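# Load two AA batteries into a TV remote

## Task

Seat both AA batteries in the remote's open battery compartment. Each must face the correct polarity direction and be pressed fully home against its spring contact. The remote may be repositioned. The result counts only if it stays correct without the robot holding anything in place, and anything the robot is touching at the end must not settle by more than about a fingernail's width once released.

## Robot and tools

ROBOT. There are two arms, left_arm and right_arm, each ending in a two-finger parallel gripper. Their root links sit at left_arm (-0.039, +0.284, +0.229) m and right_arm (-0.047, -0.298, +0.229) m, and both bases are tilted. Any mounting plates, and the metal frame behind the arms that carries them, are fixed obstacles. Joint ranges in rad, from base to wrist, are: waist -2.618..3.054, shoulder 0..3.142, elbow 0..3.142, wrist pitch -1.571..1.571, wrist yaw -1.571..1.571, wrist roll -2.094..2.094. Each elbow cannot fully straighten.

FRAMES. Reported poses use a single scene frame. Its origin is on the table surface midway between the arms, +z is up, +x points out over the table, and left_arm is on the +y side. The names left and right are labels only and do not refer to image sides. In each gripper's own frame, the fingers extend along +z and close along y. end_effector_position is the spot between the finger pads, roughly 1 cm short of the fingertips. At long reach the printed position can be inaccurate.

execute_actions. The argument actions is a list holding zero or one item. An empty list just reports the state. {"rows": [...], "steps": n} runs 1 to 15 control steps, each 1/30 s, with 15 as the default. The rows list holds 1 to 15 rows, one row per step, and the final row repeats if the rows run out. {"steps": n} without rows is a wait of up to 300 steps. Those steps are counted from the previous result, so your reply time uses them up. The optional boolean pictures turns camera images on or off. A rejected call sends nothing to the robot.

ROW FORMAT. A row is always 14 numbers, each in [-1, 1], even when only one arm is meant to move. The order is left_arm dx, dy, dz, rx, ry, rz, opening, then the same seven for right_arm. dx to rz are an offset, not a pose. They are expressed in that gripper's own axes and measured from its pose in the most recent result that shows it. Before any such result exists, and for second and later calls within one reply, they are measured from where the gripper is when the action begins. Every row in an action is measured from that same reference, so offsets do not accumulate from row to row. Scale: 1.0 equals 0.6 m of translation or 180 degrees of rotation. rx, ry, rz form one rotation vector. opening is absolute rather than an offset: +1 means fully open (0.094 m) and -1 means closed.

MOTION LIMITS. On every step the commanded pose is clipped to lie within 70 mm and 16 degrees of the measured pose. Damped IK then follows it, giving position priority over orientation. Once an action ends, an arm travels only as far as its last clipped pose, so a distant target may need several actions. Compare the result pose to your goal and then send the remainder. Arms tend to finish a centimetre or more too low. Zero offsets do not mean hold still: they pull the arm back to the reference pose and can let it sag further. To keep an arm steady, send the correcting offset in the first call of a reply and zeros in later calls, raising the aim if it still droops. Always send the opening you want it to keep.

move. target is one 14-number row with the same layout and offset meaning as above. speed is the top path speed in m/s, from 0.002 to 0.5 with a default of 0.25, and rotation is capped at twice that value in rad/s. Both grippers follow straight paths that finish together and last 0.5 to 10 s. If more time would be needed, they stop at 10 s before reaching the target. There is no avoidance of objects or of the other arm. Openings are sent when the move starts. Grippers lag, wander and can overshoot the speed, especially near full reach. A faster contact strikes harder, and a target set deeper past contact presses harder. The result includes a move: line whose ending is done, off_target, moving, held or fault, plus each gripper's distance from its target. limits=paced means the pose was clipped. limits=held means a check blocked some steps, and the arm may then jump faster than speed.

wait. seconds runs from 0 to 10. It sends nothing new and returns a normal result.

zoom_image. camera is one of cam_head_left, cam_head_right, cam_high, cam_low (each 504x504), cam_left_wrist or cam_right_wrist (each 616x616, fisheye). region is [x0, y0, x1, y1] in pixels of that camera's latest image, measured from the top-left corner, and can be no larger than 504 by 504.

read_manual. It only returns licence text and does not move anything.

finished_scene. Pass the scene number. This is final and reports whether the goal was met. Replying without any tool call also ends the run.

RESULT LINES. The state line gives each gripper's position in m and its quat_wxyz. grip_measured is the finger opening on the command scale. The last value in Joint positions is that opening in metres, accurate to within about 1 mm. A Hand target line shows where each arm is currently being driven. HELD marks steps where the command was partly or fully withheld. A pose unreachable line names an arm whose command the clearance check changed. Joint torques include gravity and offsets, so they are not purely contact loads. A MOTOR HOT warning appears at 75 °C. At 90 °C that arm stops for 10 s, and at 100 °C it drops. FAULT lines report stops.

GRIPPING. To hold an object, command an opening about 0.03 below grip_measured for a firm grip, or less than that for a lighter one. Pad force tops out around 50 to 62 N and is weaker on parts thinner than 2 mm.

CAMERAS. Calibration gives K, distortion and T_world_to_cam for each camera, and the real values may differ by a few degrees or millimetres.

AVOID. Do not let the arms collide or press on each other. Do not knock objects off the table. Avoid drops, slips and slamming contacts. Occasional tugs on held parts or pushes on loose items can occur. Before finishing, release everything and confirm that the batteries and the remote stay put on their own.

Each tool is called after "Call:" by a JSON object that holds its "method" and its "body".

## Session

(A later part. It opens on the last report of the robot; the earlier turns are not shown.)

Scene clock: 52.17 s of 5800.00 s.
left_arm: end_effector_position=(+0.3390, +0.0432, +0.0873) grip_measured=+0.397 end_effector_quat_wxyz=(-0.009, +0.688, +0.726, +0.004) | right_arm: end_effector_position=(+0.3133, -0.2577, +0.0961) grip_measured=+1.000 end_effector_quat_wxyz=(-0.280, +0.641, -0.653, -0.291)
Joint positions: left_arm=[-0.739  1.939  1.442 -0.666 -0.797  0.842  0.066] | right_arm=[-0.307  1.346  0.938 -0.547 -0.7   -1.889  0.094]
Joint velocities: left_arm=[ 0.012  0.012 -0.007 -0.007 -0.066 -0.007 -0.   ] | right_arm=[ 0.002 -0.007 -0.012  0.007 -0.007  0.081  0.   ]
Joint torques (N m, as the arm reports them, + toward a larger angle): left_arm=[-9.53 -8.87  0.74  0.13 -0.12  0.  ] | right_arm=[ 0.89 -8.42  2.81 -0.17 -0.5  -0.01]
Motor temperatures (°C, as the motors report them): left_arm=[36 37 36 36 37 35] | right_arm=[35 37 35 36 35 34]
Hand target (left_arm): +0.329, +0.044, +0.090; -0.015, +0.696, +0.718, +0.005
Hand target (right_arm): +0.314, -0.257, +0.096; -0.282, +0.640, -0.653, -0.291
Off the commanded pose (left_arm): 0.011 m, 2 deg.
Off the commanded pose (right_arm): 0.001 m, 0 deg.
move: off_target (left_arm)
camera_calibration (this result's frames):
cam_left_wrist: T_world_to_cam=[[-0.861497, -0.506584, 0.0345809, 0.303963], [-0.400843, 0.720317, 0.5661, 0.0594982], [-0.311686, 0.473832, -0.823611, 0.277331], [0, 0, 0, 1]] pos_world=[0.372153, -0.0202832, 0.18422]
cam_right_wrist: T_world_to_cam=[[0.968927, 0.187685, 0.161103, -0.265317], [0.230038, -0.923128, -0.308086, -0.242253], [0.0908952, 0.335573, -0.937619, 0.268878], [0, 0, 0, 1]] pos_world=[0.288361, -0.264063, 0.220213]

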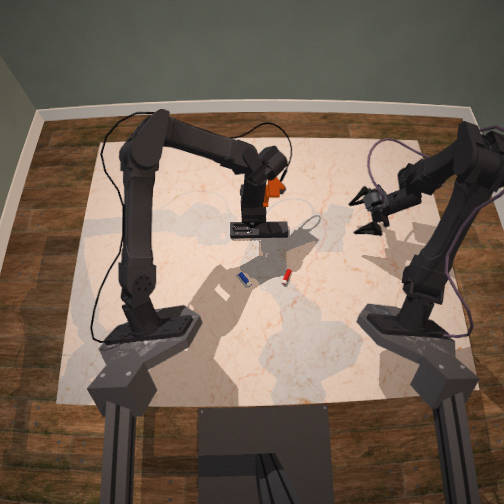

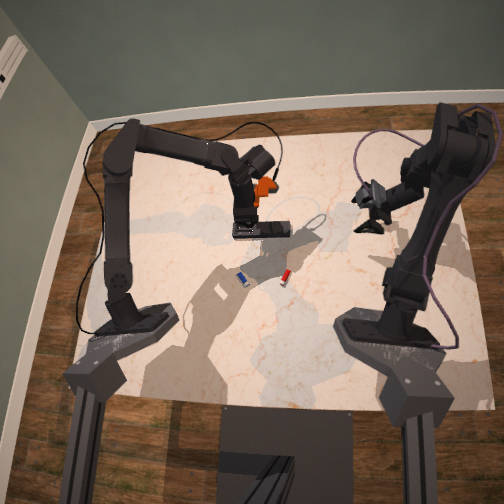

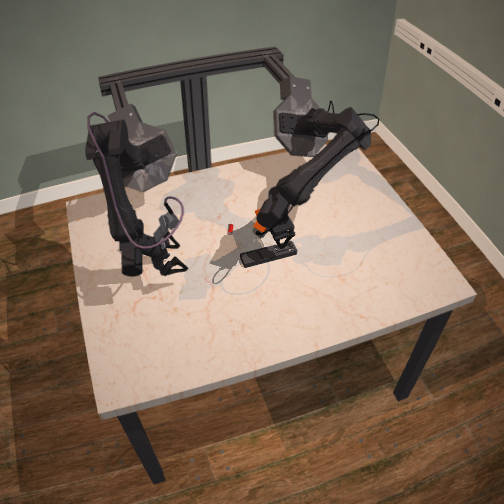

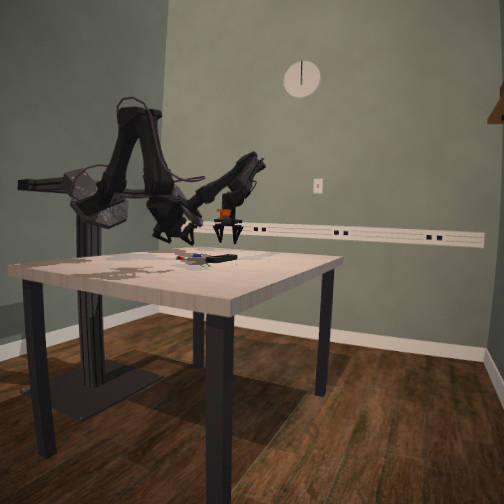

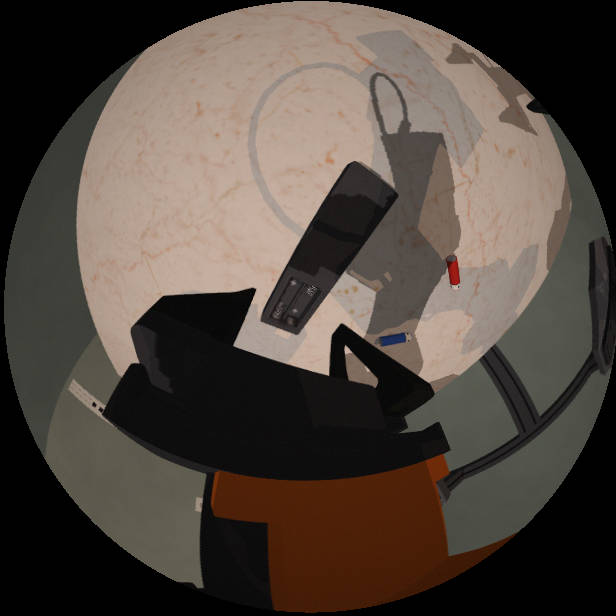

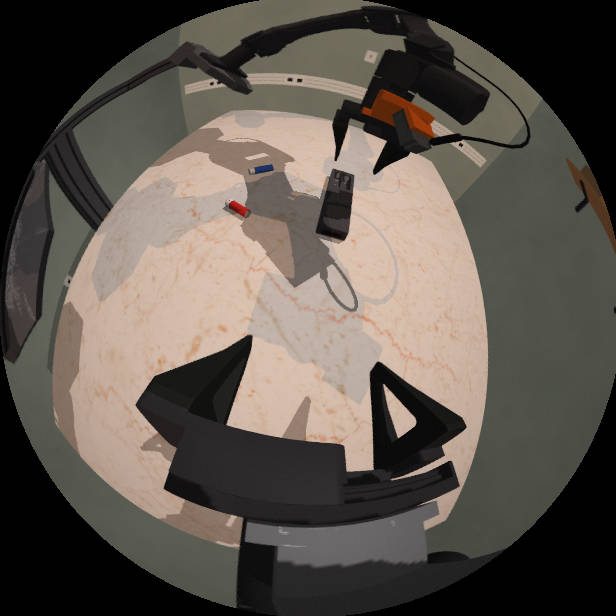

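Call:
{"method": "move", "body": {"target": [-0.159,-0.312,0.036,-0.078,-0.1295,-0.361,-0.2, 0,0,0,0,0,0,1], "speed": 0.25}}

Scene clock: 66.63 s of 5800.00 s.
left_arm: end_effector_position=(+0.1569, -0.0612, +0.0635) grip_measured=-0.197 end_effector_quat_wxyz=(+0.202, +0.177, +0.962, -0.041) | right_arm: end_effector_position=(+0.3131, -0.2581, +0.0956) grip_measured=+1.000 end_effector_quat_wxyz=(-0.279, +0.641, -0.653, -0.290)
Joint positions: left_arm=[-1.101  2.377  0.925  0.578 -1.091 -0.263  0.038] | right_arm=[-0.307  1.346  0.938 -0.547 -0.696 -1.889  0.094]
Joint velocities: left_arm=[-0.012  0.007  0.012 -0.051 -0.066 -0.007 -0.   ] | right_arm=[-0.007  0.007 -0.017  0.066  0.022  0.007  0.   ]
Joint torques (N m, as the arm reports them, + toward a larger angle): left_arm=[-10.55  -5.81   1.31   0.99  -0.16  -0.09] | right_arm=[ 0.86 -8.37  2.82 -0.17 -0.5  -0.01]
Motor temperatures (°C, as the motors report them): left_arm=[37 38 35 36 37 35] | right_arm=[35 37 35 36 35 34]
Hand target (left_arm): +0.154, -0.063, +0.067; +0.208, +0.176, +0.961, -0.040
Hand target (right_arm): +0.313, -0.258, +0.096; -0.280, +0.641, -0.653, -0.291
Off the commanded pose (left_arm): 0.002 m, 1 deg.
Off the commanded pose (right_arm): 0.001 m, 0 deg.
After step 90, 8.33 s passed at rest.
move: done
camera_calibration (this result's frames):
cam_left_wrist: T_world_to_cam=[[0.0616964, -0.972285, 0.225511, -0.0904452], [-0.97931, -0.0153408, 0.201783, 0.144089], [-0.192731, -0.233294, -0.953115, 0.196675], [0, 0, 0, 1]] pos_world=[0.184593, -0.0398449, 0.178776]
cam_right_wrist: T_world_to_cam=[[0.968887, 0.189037, 0.15976, -0.264488], [0.2306, -0.923923, -0.305271, -0.243348], [0.0898988, 0.332614, -0.938769, 0.268288], [0, 0, 0, 1]] pos_world=[0.288256, -0.264073, 0.219828]

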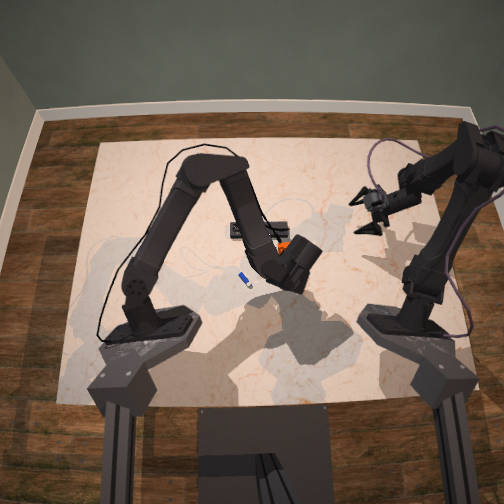

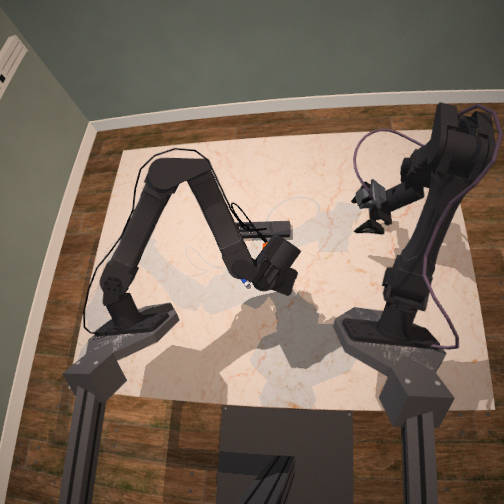

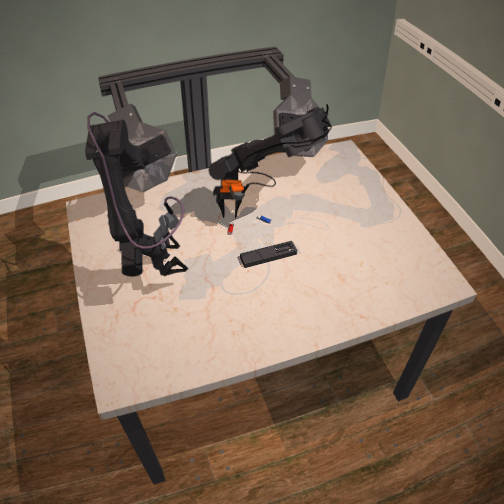

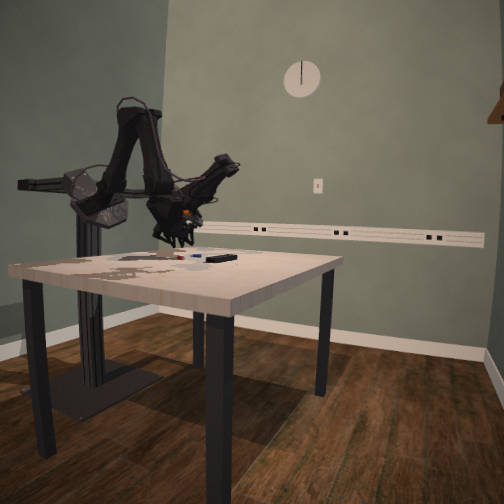

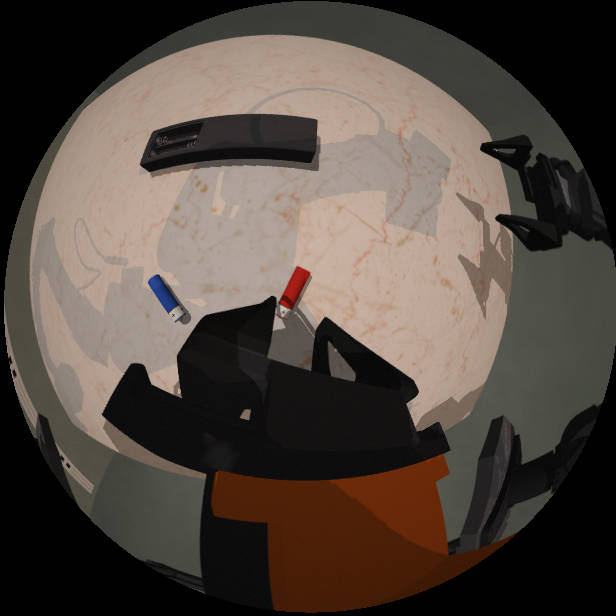

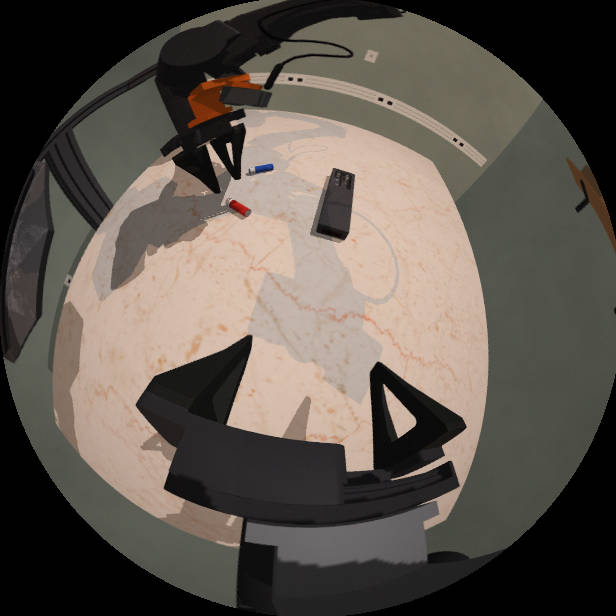

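Call:
{"method": "move", "body": {"target": [0.042,-0.004,0.0595,0,-0.005,0.005,-0.2, 0,0,0,0,0,0,1], "speed": 0.08}}

Call:
{"method": "zoom_image", "body": {"camera": "cam_left_wrist", "region": [230, 220, 380, 370]}}

Call:
{"method": "zoom_image", "body": {"camera": "cam_right_wrist", "region": [170, 140, 290, 260]}}

Scene clock: 72.27 s of 5800.00 s.
left_arm: end_effector_position=(+0.1515, -0.0563, +0.0209) grip_measured=-0.197 end_effector_quat_wxyz=(+0.211, +0.178, +0.961, -0.034) | right_arm: end_effector_position=(+0.3129, -0.2585, +0.0952) grip_measured=+1.000 end_effector_quat_wxyz=(-0.277, +0.642, -0.654, -0.289)
Joint positions: left_arm=[-1.015  2.524  0.925  0.866 -1.049 -0.104  0.038] | right_arm=[-0.307  1.346  0.938 -0.547 -0.693 -1.889  0.094]
Joint velocities: left_arm=[ 0.012  0.002 -0.007 -0.022  0.007  0.022  0.   ] | right_arm=[ 0.012 -0.002 -0.007 -0.066 -0.037 -0.051  0.   ]
Joint torques (N m, as the arm reports them, + toward a larger angle): left_arm=[-9.5  -5.64  0.78  1.02 -0.04  0.06] | right_arm=[ 0.89 -8.42  2.8  -0.17 -0.48  0.  ]
Motor temperatures (°C, as the motors report them): left_arm=[37 37 35 36 37 35] | right_arm=[35 37 35 35 35 34]
Hand target (left_arm): +0.148, -0.060, +0.020; +0.211, +0.184, +0.959, -0.040
Hand target (right_arm): +0.313, -0.258, +0.096; -0.279, +0.641, -0.653, -0.290
Off the commanded pose (left_arm): 0.006 m, 1 deg.
Off the commanded pose (right_arm): 0.001 m, 0 deg.
After step 90, 1.50 s passed at rest.
move: done
camera_calibration (this result's frames):
cam_left_wrist: T_world_to_cam=[[0.0576185, -0.97425, 0.217983, -0.0751211], [-0.983272, -0.0175886, 0.181294, 0.148406], [-0.172792, -0.224782, -0.958966, 0.153818], [0, 0, 0, 1]] pos_world=[0.176831, -0.0360008, 0.136977]
cam_right_wrist: T_world_to_cam=[[0.968844, 0.190385, 0.158414, -0.263658], [0.231165, -0.924708, -0.302453, -0.24444], [0.0889041, 0.32965, -0.939908, 0.267693], [0, 0, 0, 1]] pos_world=[0.288151, -0.264084, 0.219442]

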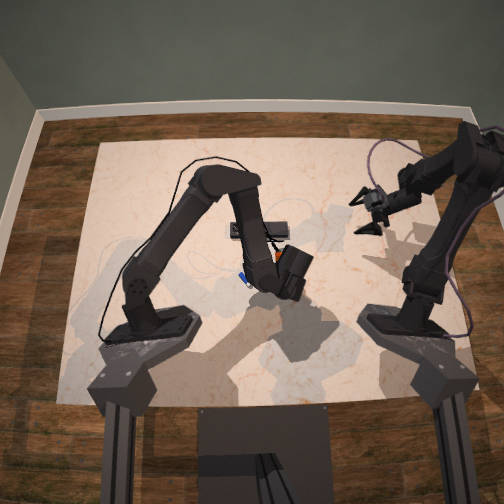

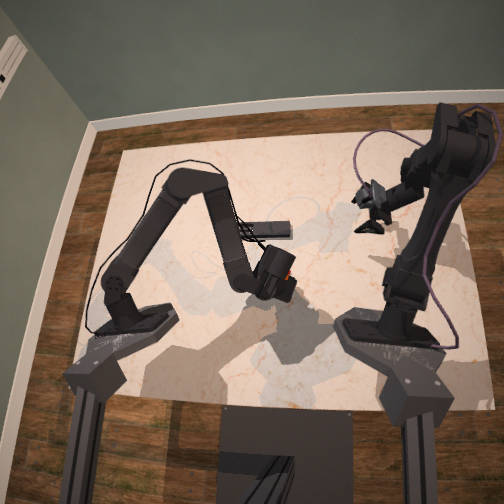

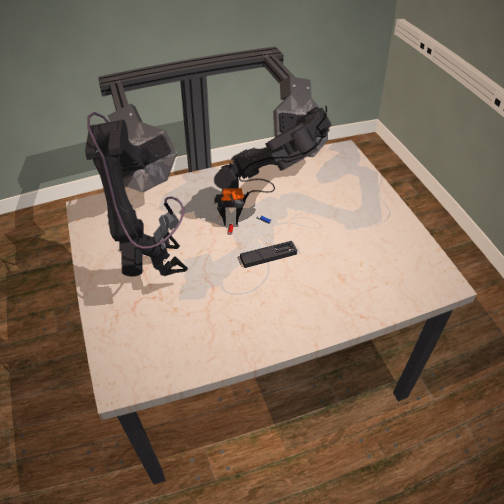

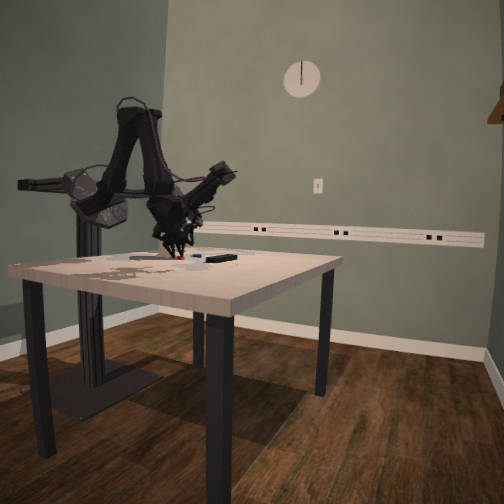

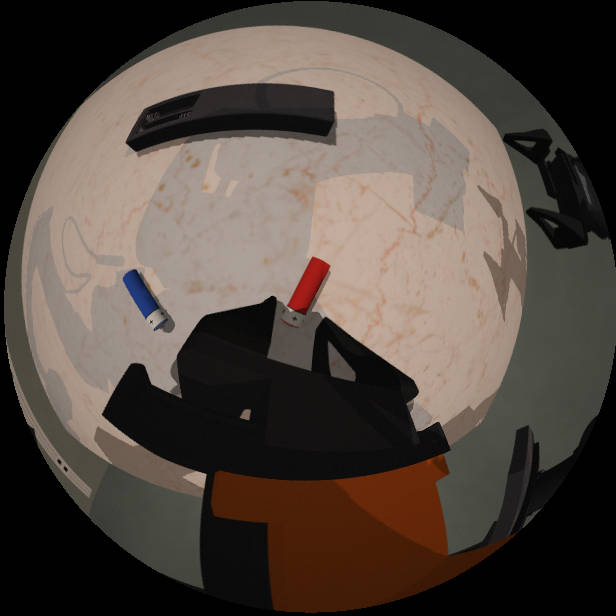

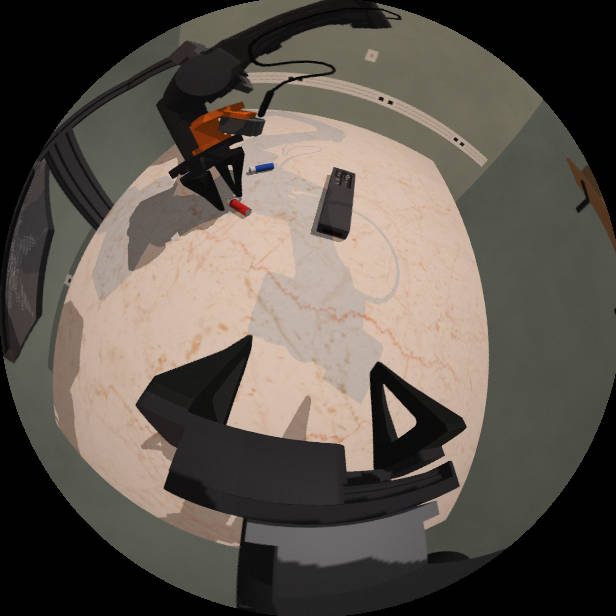

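Region (230, 220, 380, 370) of cam_left_wrist's 616x616 image, scaled by 3.360, with more detail than that image has.

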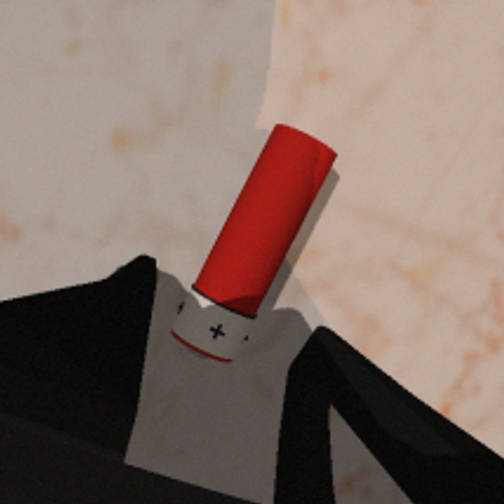

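Region (170, 140, 290, 260) of cam_right_wrist's 616x616 image, scaled by 4.200, with more detail than that image has.

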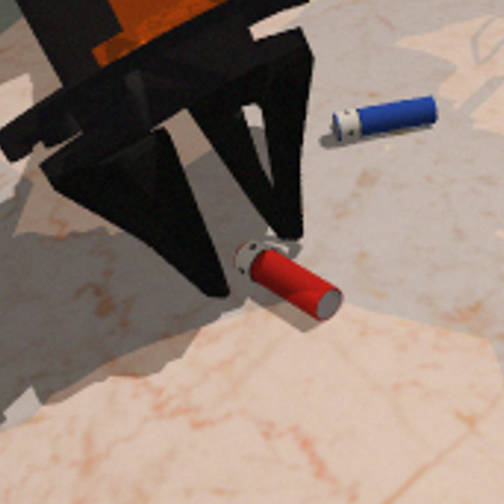

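Call:
{"method": "move", "body": {"target": [0,-0.007,0.014,0,0,0.005,-0.2, 0,0,0,0,0,0,1], "speed": 0.03}}

Call:
{"method": "zoom_image", "body": {"camera": "cam_left_wrist", "region": [230, 220, 380, 370]}}

Call:
{"method": "zoom_image", "body": {"camera": "cam_low", "region": [155, 230, 205, 280]}}

Scene clock: 75.57 s of 5800.00 s.
left_arm: end_effector_position=(+0.1542, -0.0536, +0.0171) grip_measured=-0.197 end_effector_quat_wxyz=(+0.212, +0.181, +0.960, -0.029) | right_arm: end_effector_position=(+0.3127, -0.2589, +0.0948) grip_measured=+1.000 end_effector_quat_wxyz=(-0.276, +0.643, -0.654, -0.289)
Joint positions: left_arm=[-1.002  2.529  0.925  0.884 -1.049 -0.079  0.038] | right_arm=[-0.307  1.346  0.938 -0.547 -0.689 -1.889  0.094]
Joint velocities: left_arm=[-0.002  0.002  0.012  0.037 -0.037  0.022 -0.   ] | right_arm=[ 0.002  0.022 -0.007  0.051 -0.007  0.022  0.   ]
Joint torques (N m, as the arm reports them, + toward a larger angle): left_arm=[-8.89 -4.9   2.52  0.81  0.09  0.13] | right_arm=[ 0.88 -8.41  2.8  -0.17 -0.48 -0.01]
Motor temperatures (°C, as the motors report them): left_arm=[37 37 35 36 37 35] | right_arm=[35 37 35 35 35 34]
Hand target (left_arm): +0.153, -0.061, +0.013; +0.212, +0.185, +0.959, -0.033
Hand target (right_arm): +0.313, -0.258, +0.095; -0.277, +0.642, -0.654, -0.289
Off the commanded pose (left_arm): 0.009 m, 1 deg.
Off the commanded pose (right_arm): 0.001 m, 0 deg.
move: done
camera_calibration (this result's frames):
cam_left_wrist: T_world_to_cam=[[0.0523348, -0.976968, 0.206867, -0.0709177], [-0.984102, -0.0152493, 0.176948, 0.152045], [-0.169718, -0.212839, -0.962235, 0.15149], [0, 0, 0, 1]] pos_world=[0.179049, -0.0347228, 0.133536]
cam_right_wrist: T_world_to_cam=[[0.968799, 0.191728, 0.157063, -0.262829], [0.231733, -0.925483, -0.299634, -0.24553], [0.087911, 0.326682, -0.941037, 0.267093], [0, 0, 0, 1]] pos_world=[0.288045, -0.264097, 0.219056]

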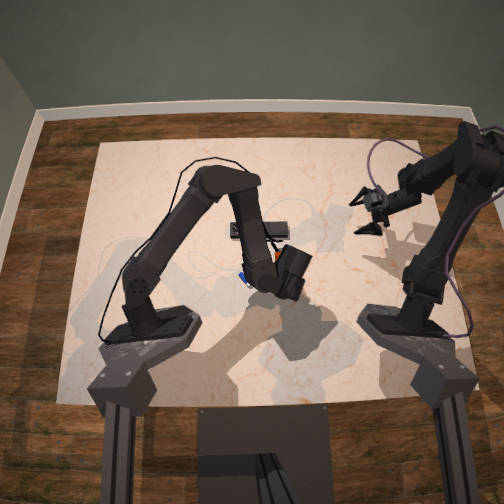

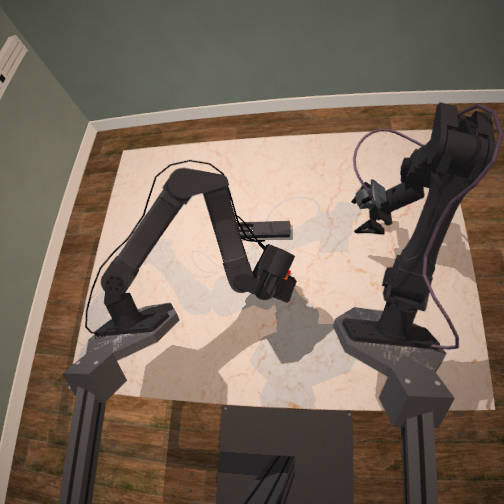

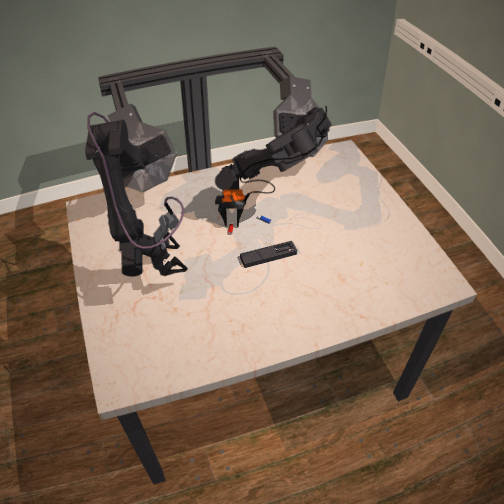

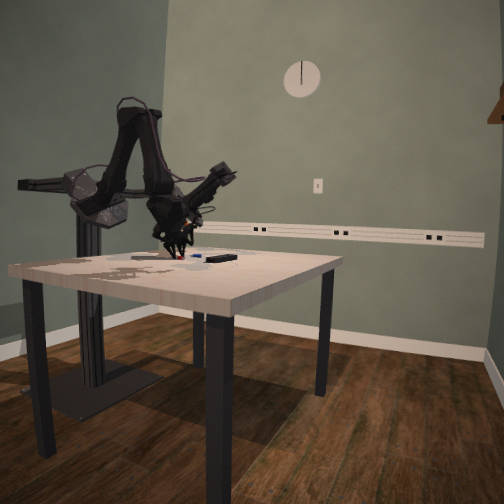

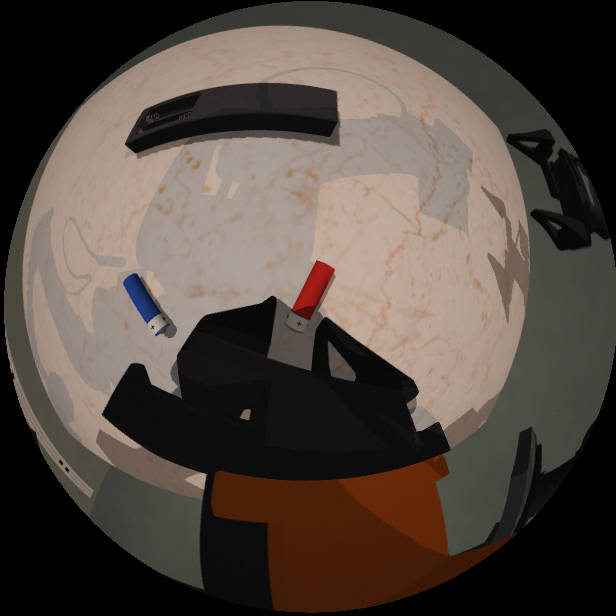

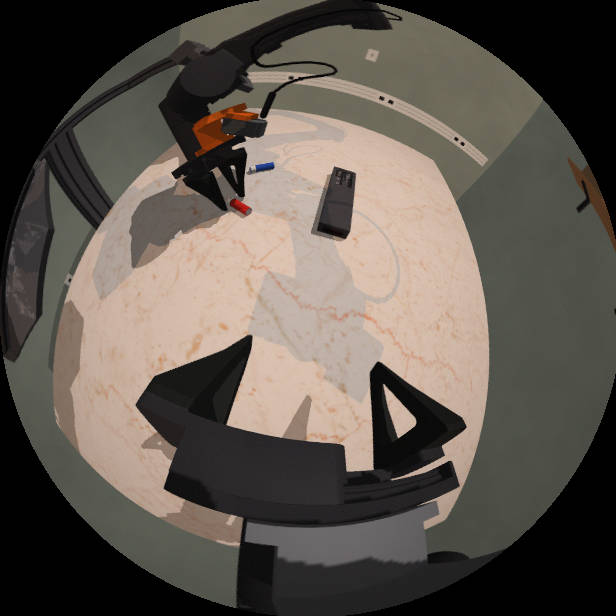

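Region (230, 220, 380, 370) of cam_left_wrist's 616x616 image, scaled by 3.360, with more detail than that image has.

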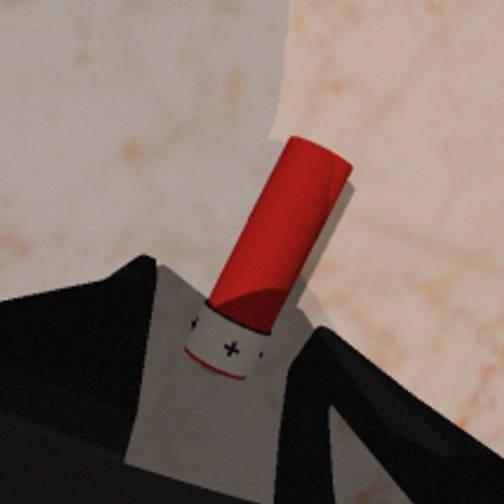

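Region (155, 230, 205, 280) of cam_low's 504x504 image, scaled by 10.080, with more detail than that image has.

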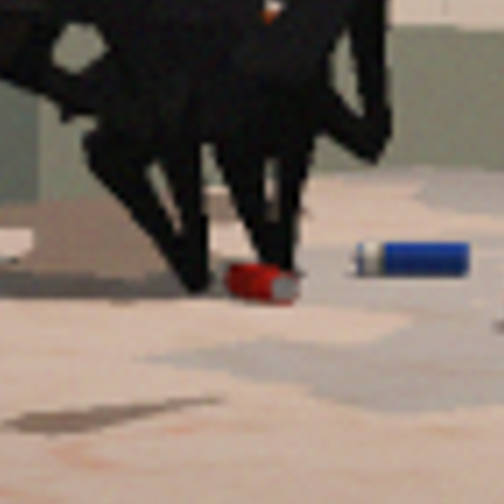

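Call:
{"method": "move", "body": {"target": [0,-0.012,0.007,0,0,0.003,-0.74, 0,0,0,0,0,0,1], "speed": 0.03}}

Call:
{"method": "zoom_image", "body": {"camera": "cam_right_wrist", "region": [190, 160, 280, 250]}}

Scene clock: 79.03 s of 5800.00 s.
left_arm: end_effector_position=(+0.1538, -0.0535, +0.0167) grip_measured=-0.710 end_effector_quat_wxyz=(+0.212, +0.182, +0.960, -0.029) | right_arm: end_effector_position=(+0.3125, -0.2593, +0.0944) grip_measured=+1.000 end_effector_quat_wxyz=(-0.275, +0.643, -0.654, -0.288)
Joint positions: left_arm=[-1.002  2.532  0.925  0.888 -1.048 -0.076  0.014] | right_arm=[-0.307  1.346  0.938 -0.547 -0.686 -1.889  0.094]
Joint velocities: left_arm=[-0.012 -0.007  0.017  0.022 -0.037 -0.051 -0.   ] | right_arm=[ 0.007 -0.022  0.012 -0.022 -0.095  0.037  0.   ]
Joint torques (N m, as the arm reports them, + toward a larger angle): left_arm=[-9.19 -4.74  2.81  0.81 -0.07  0.09] | right_arm=[ 0.86 -8.4   2.78 -0.16 -0.47 -0.01]
Motor temperatures (°C, as the motors report them): left_arm=[37 37 35 36 37 35] | right_arm=[35 37 35 35 35 34]
Hand target (left_arm): +0.153, -0.061, +0.013; +0.212, +0.186, +0.959, -0.028
Hand target (right_arm): +0.313, -0.259, +0.095; -0.276, +0.643, -0.654, -0.289
Off the commanded pose (left_arm): 0.008 m, 0 deg.
Off the commanded pose (right_arm): 0.001 m, 0 deg.
move: done
camera_calibration (this result's frames):
cam_left_wrist: T_world_to_cam=[[0.0507992, -0.977124, 0.206513, -0.0705678], [-0.984209, -0.0138723, 0.176464, 0.15187], [-0.169562, -0.212216, -0.9624, 0.15105], [0, 0, 0, 1]] pos_world=[0.178669, -0.0347915, 0.133144]
cam_right_wrist: T_world_to_cam=[[0.968752, 0.193067, 0.155708, -0.262], [0.232303, -0.926249, -0.296812, -0.246618], [0.0869197, 0.323709, -0.942156, 0.266489], [0, 0, 0, 1]] pos_world=[0.28794, -0.264111, 0.218671]

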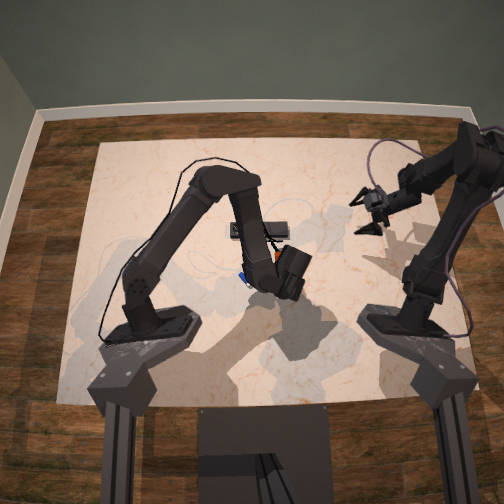

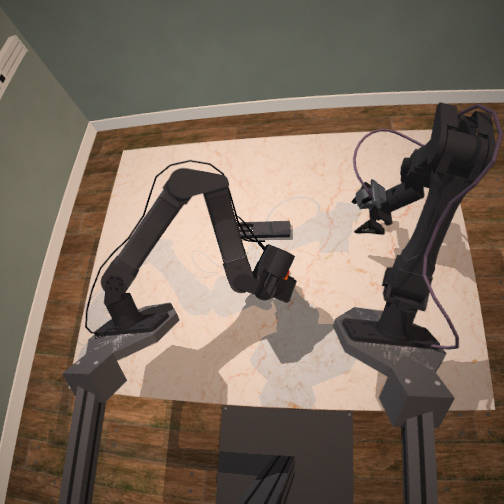

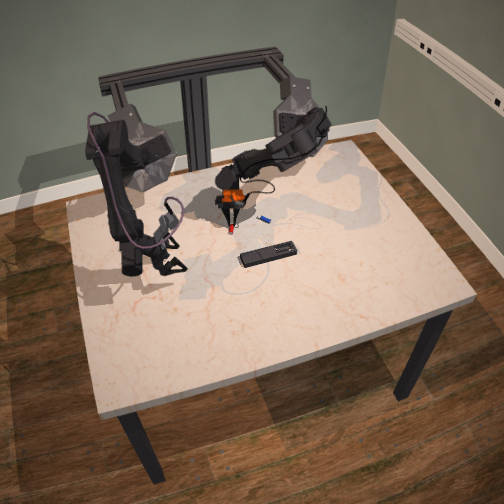

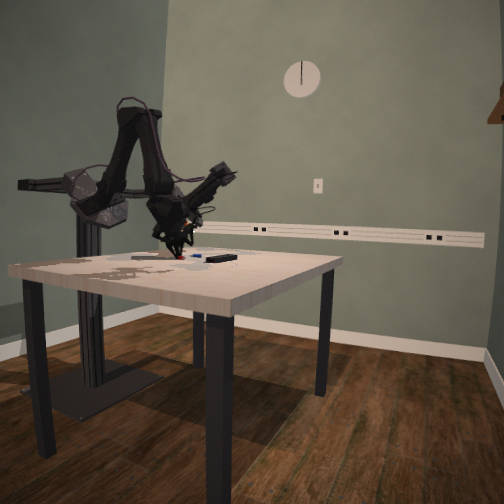

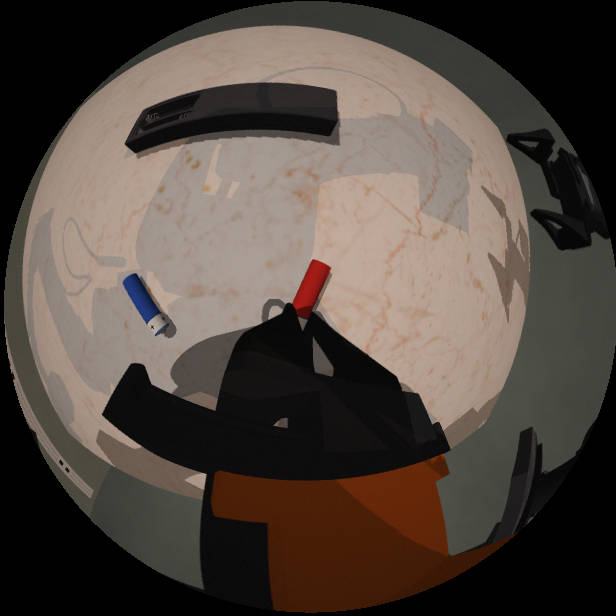

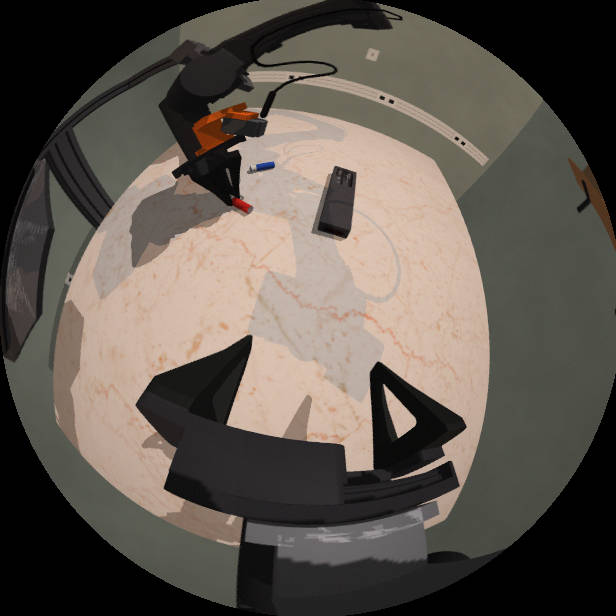

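Region (190, 160, 280, 250) of cam_right_wrist's 616x616 image, scaled by 5.600, with more detail than that image has.

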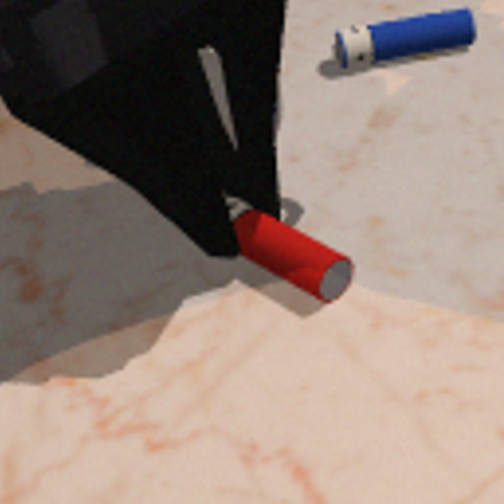

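Call:
{"method": "move", "body": {"target": [-0.042,0,-0.091,0,0,0,-0.74, 0,0,0,0,0,0,1], "speed": 0.12}}

Call:
{"method": "zoom_image", "body": {"camera": "cam_right_wrist", "region": [170, 120, 290, 240]}}

Scene clock: 81.97 s of 5800.00 s.
left_arm: end_effector_position=(+0.1661, -0.0579, +0.0782) grip_measured=-0.710 end_effector_quat_wxyz=(+0.216, +0.162, +0.962, -0.029) | right_arm: end_effector_position=(+0.3123, -0.2597, +0.0940) grip_measured=+1.000 end_effector_quat_wxyz=(-0.273, +0.644, -0.655, -0.287)
Joint positions: left_arm=[-1.124  2.339  0.925  0.538 -1.145 -0.296  0.014] | right_arm=[-0.307  1.346  0.938 -0.547 -0.683 -1.889  0.094]
Joint velocities: left_arm=[-0.002 -0.002 -0.002 -0.022 -0.007 -0.037  0.   ] | right_arm=[-0.012  0.002  0.002 -0.022  0.037 -0.051  0.   ]
Joint torques (N m, as the arm reports them, + toward a larger angle): left_arm=[-10.44  -5.61   0.34   0.75  -0.06  -0.04] | right_arm=[ 0.87 -8.42  2.81 -0.17 -0.49 -0.01]
Motor temperatures (°C, as the motors report them): left_arm=[37 37 35 36 37 35] | right_arm=[35 37 35 35 35 34]
Hand target (left_arm): +0.153, -0.056, +0.077; +0.210, +0.182, +0.960, -0.030
Hand target (right_arm): +0.313, -0.259, +0.094; -0.275, +0.643, -0.654, -0.288
Off the commanded pose (left_arm): 0.013 m, 2 deg.
Off the commanded pose (right_arm): 0.001 m, 0 deg.
move: off_target (left_arm)
camera_calibration (this result's frames):
cam_left_wrist: T_world_to_cam=[[0.0880898, -0.972127, 0.217278, -0.0948463], [-0.983886, -0.0508429, 0.171414, 0.151294], [-0.15559, -0.228877, -0.960941, 0.207995], [0, 0, 0, 1]] pos_world=[0.189573, -0.0369052, 0.194545]
cam_right_wrist: T_world_to_cam=[[0.968703, 0.194401, 0.154348, -0.261171], [0.232876, -0.927005, -0.293989, -0.247703], [0.08593, 0.320732, -0.943264, 0.265881], [0, 0, 0, 1]] pos_world=[0.287834, -0.264126, 0.218285]

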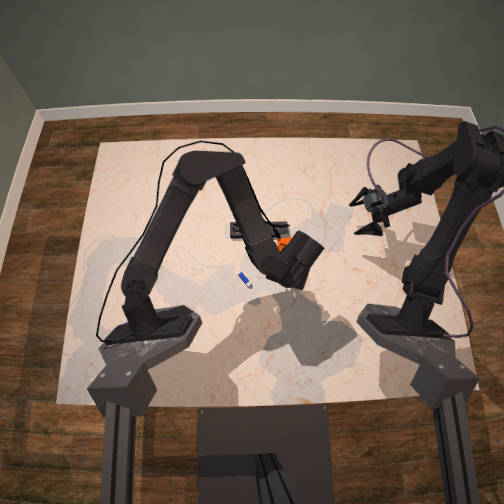

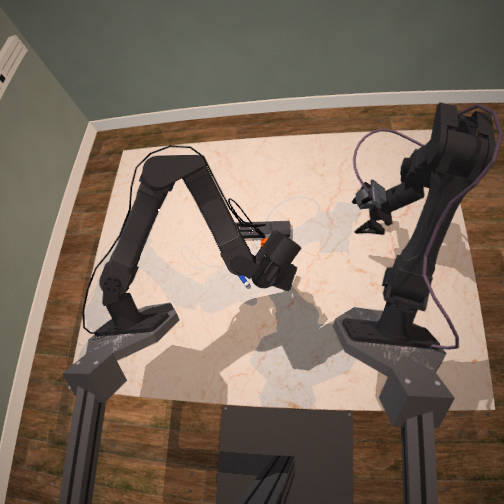

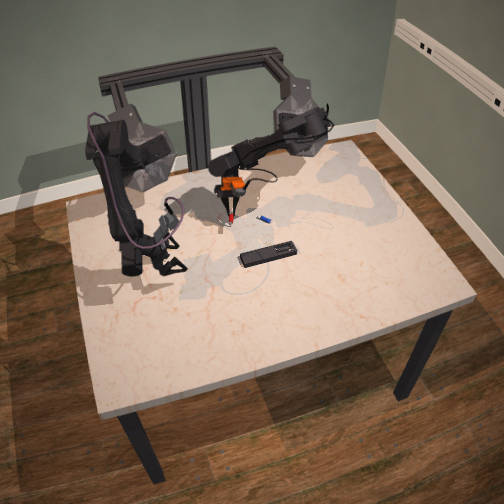

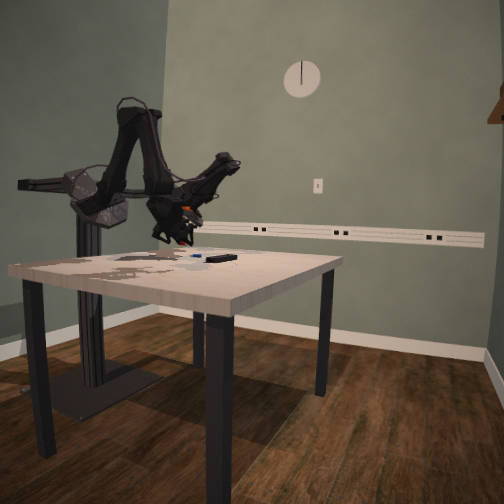

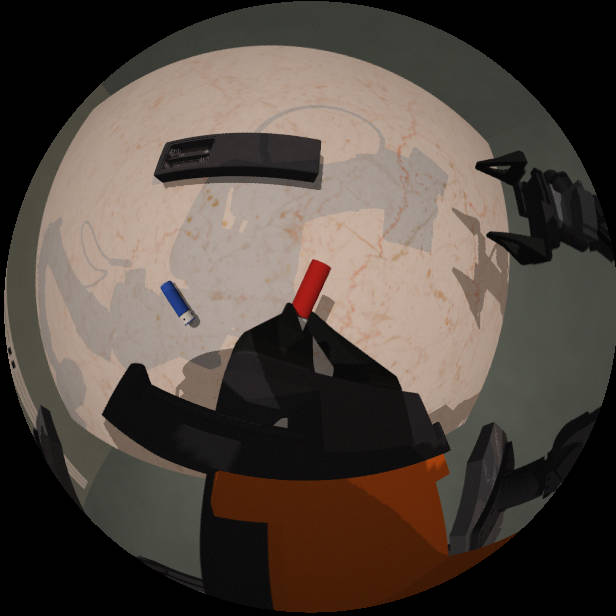

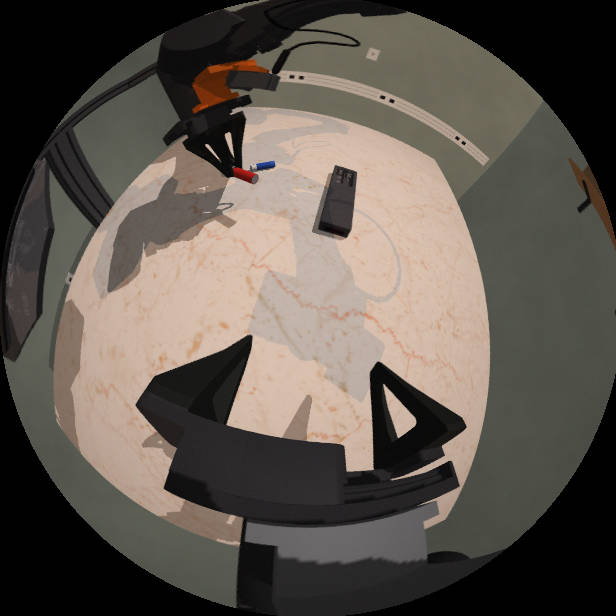

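Region (170, 120, 290, 240) of cam_right_wrist's 616x616 image, scaled by 4.200, with more detail than that image has.

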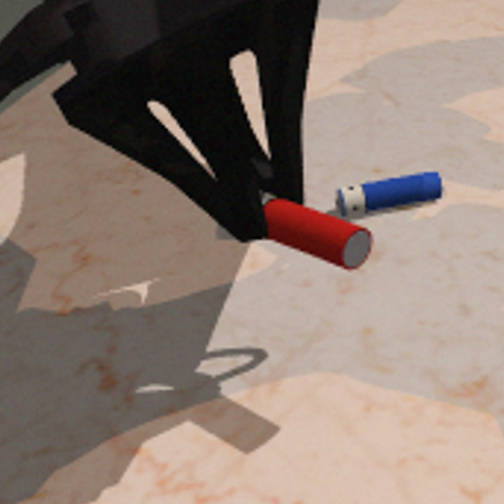

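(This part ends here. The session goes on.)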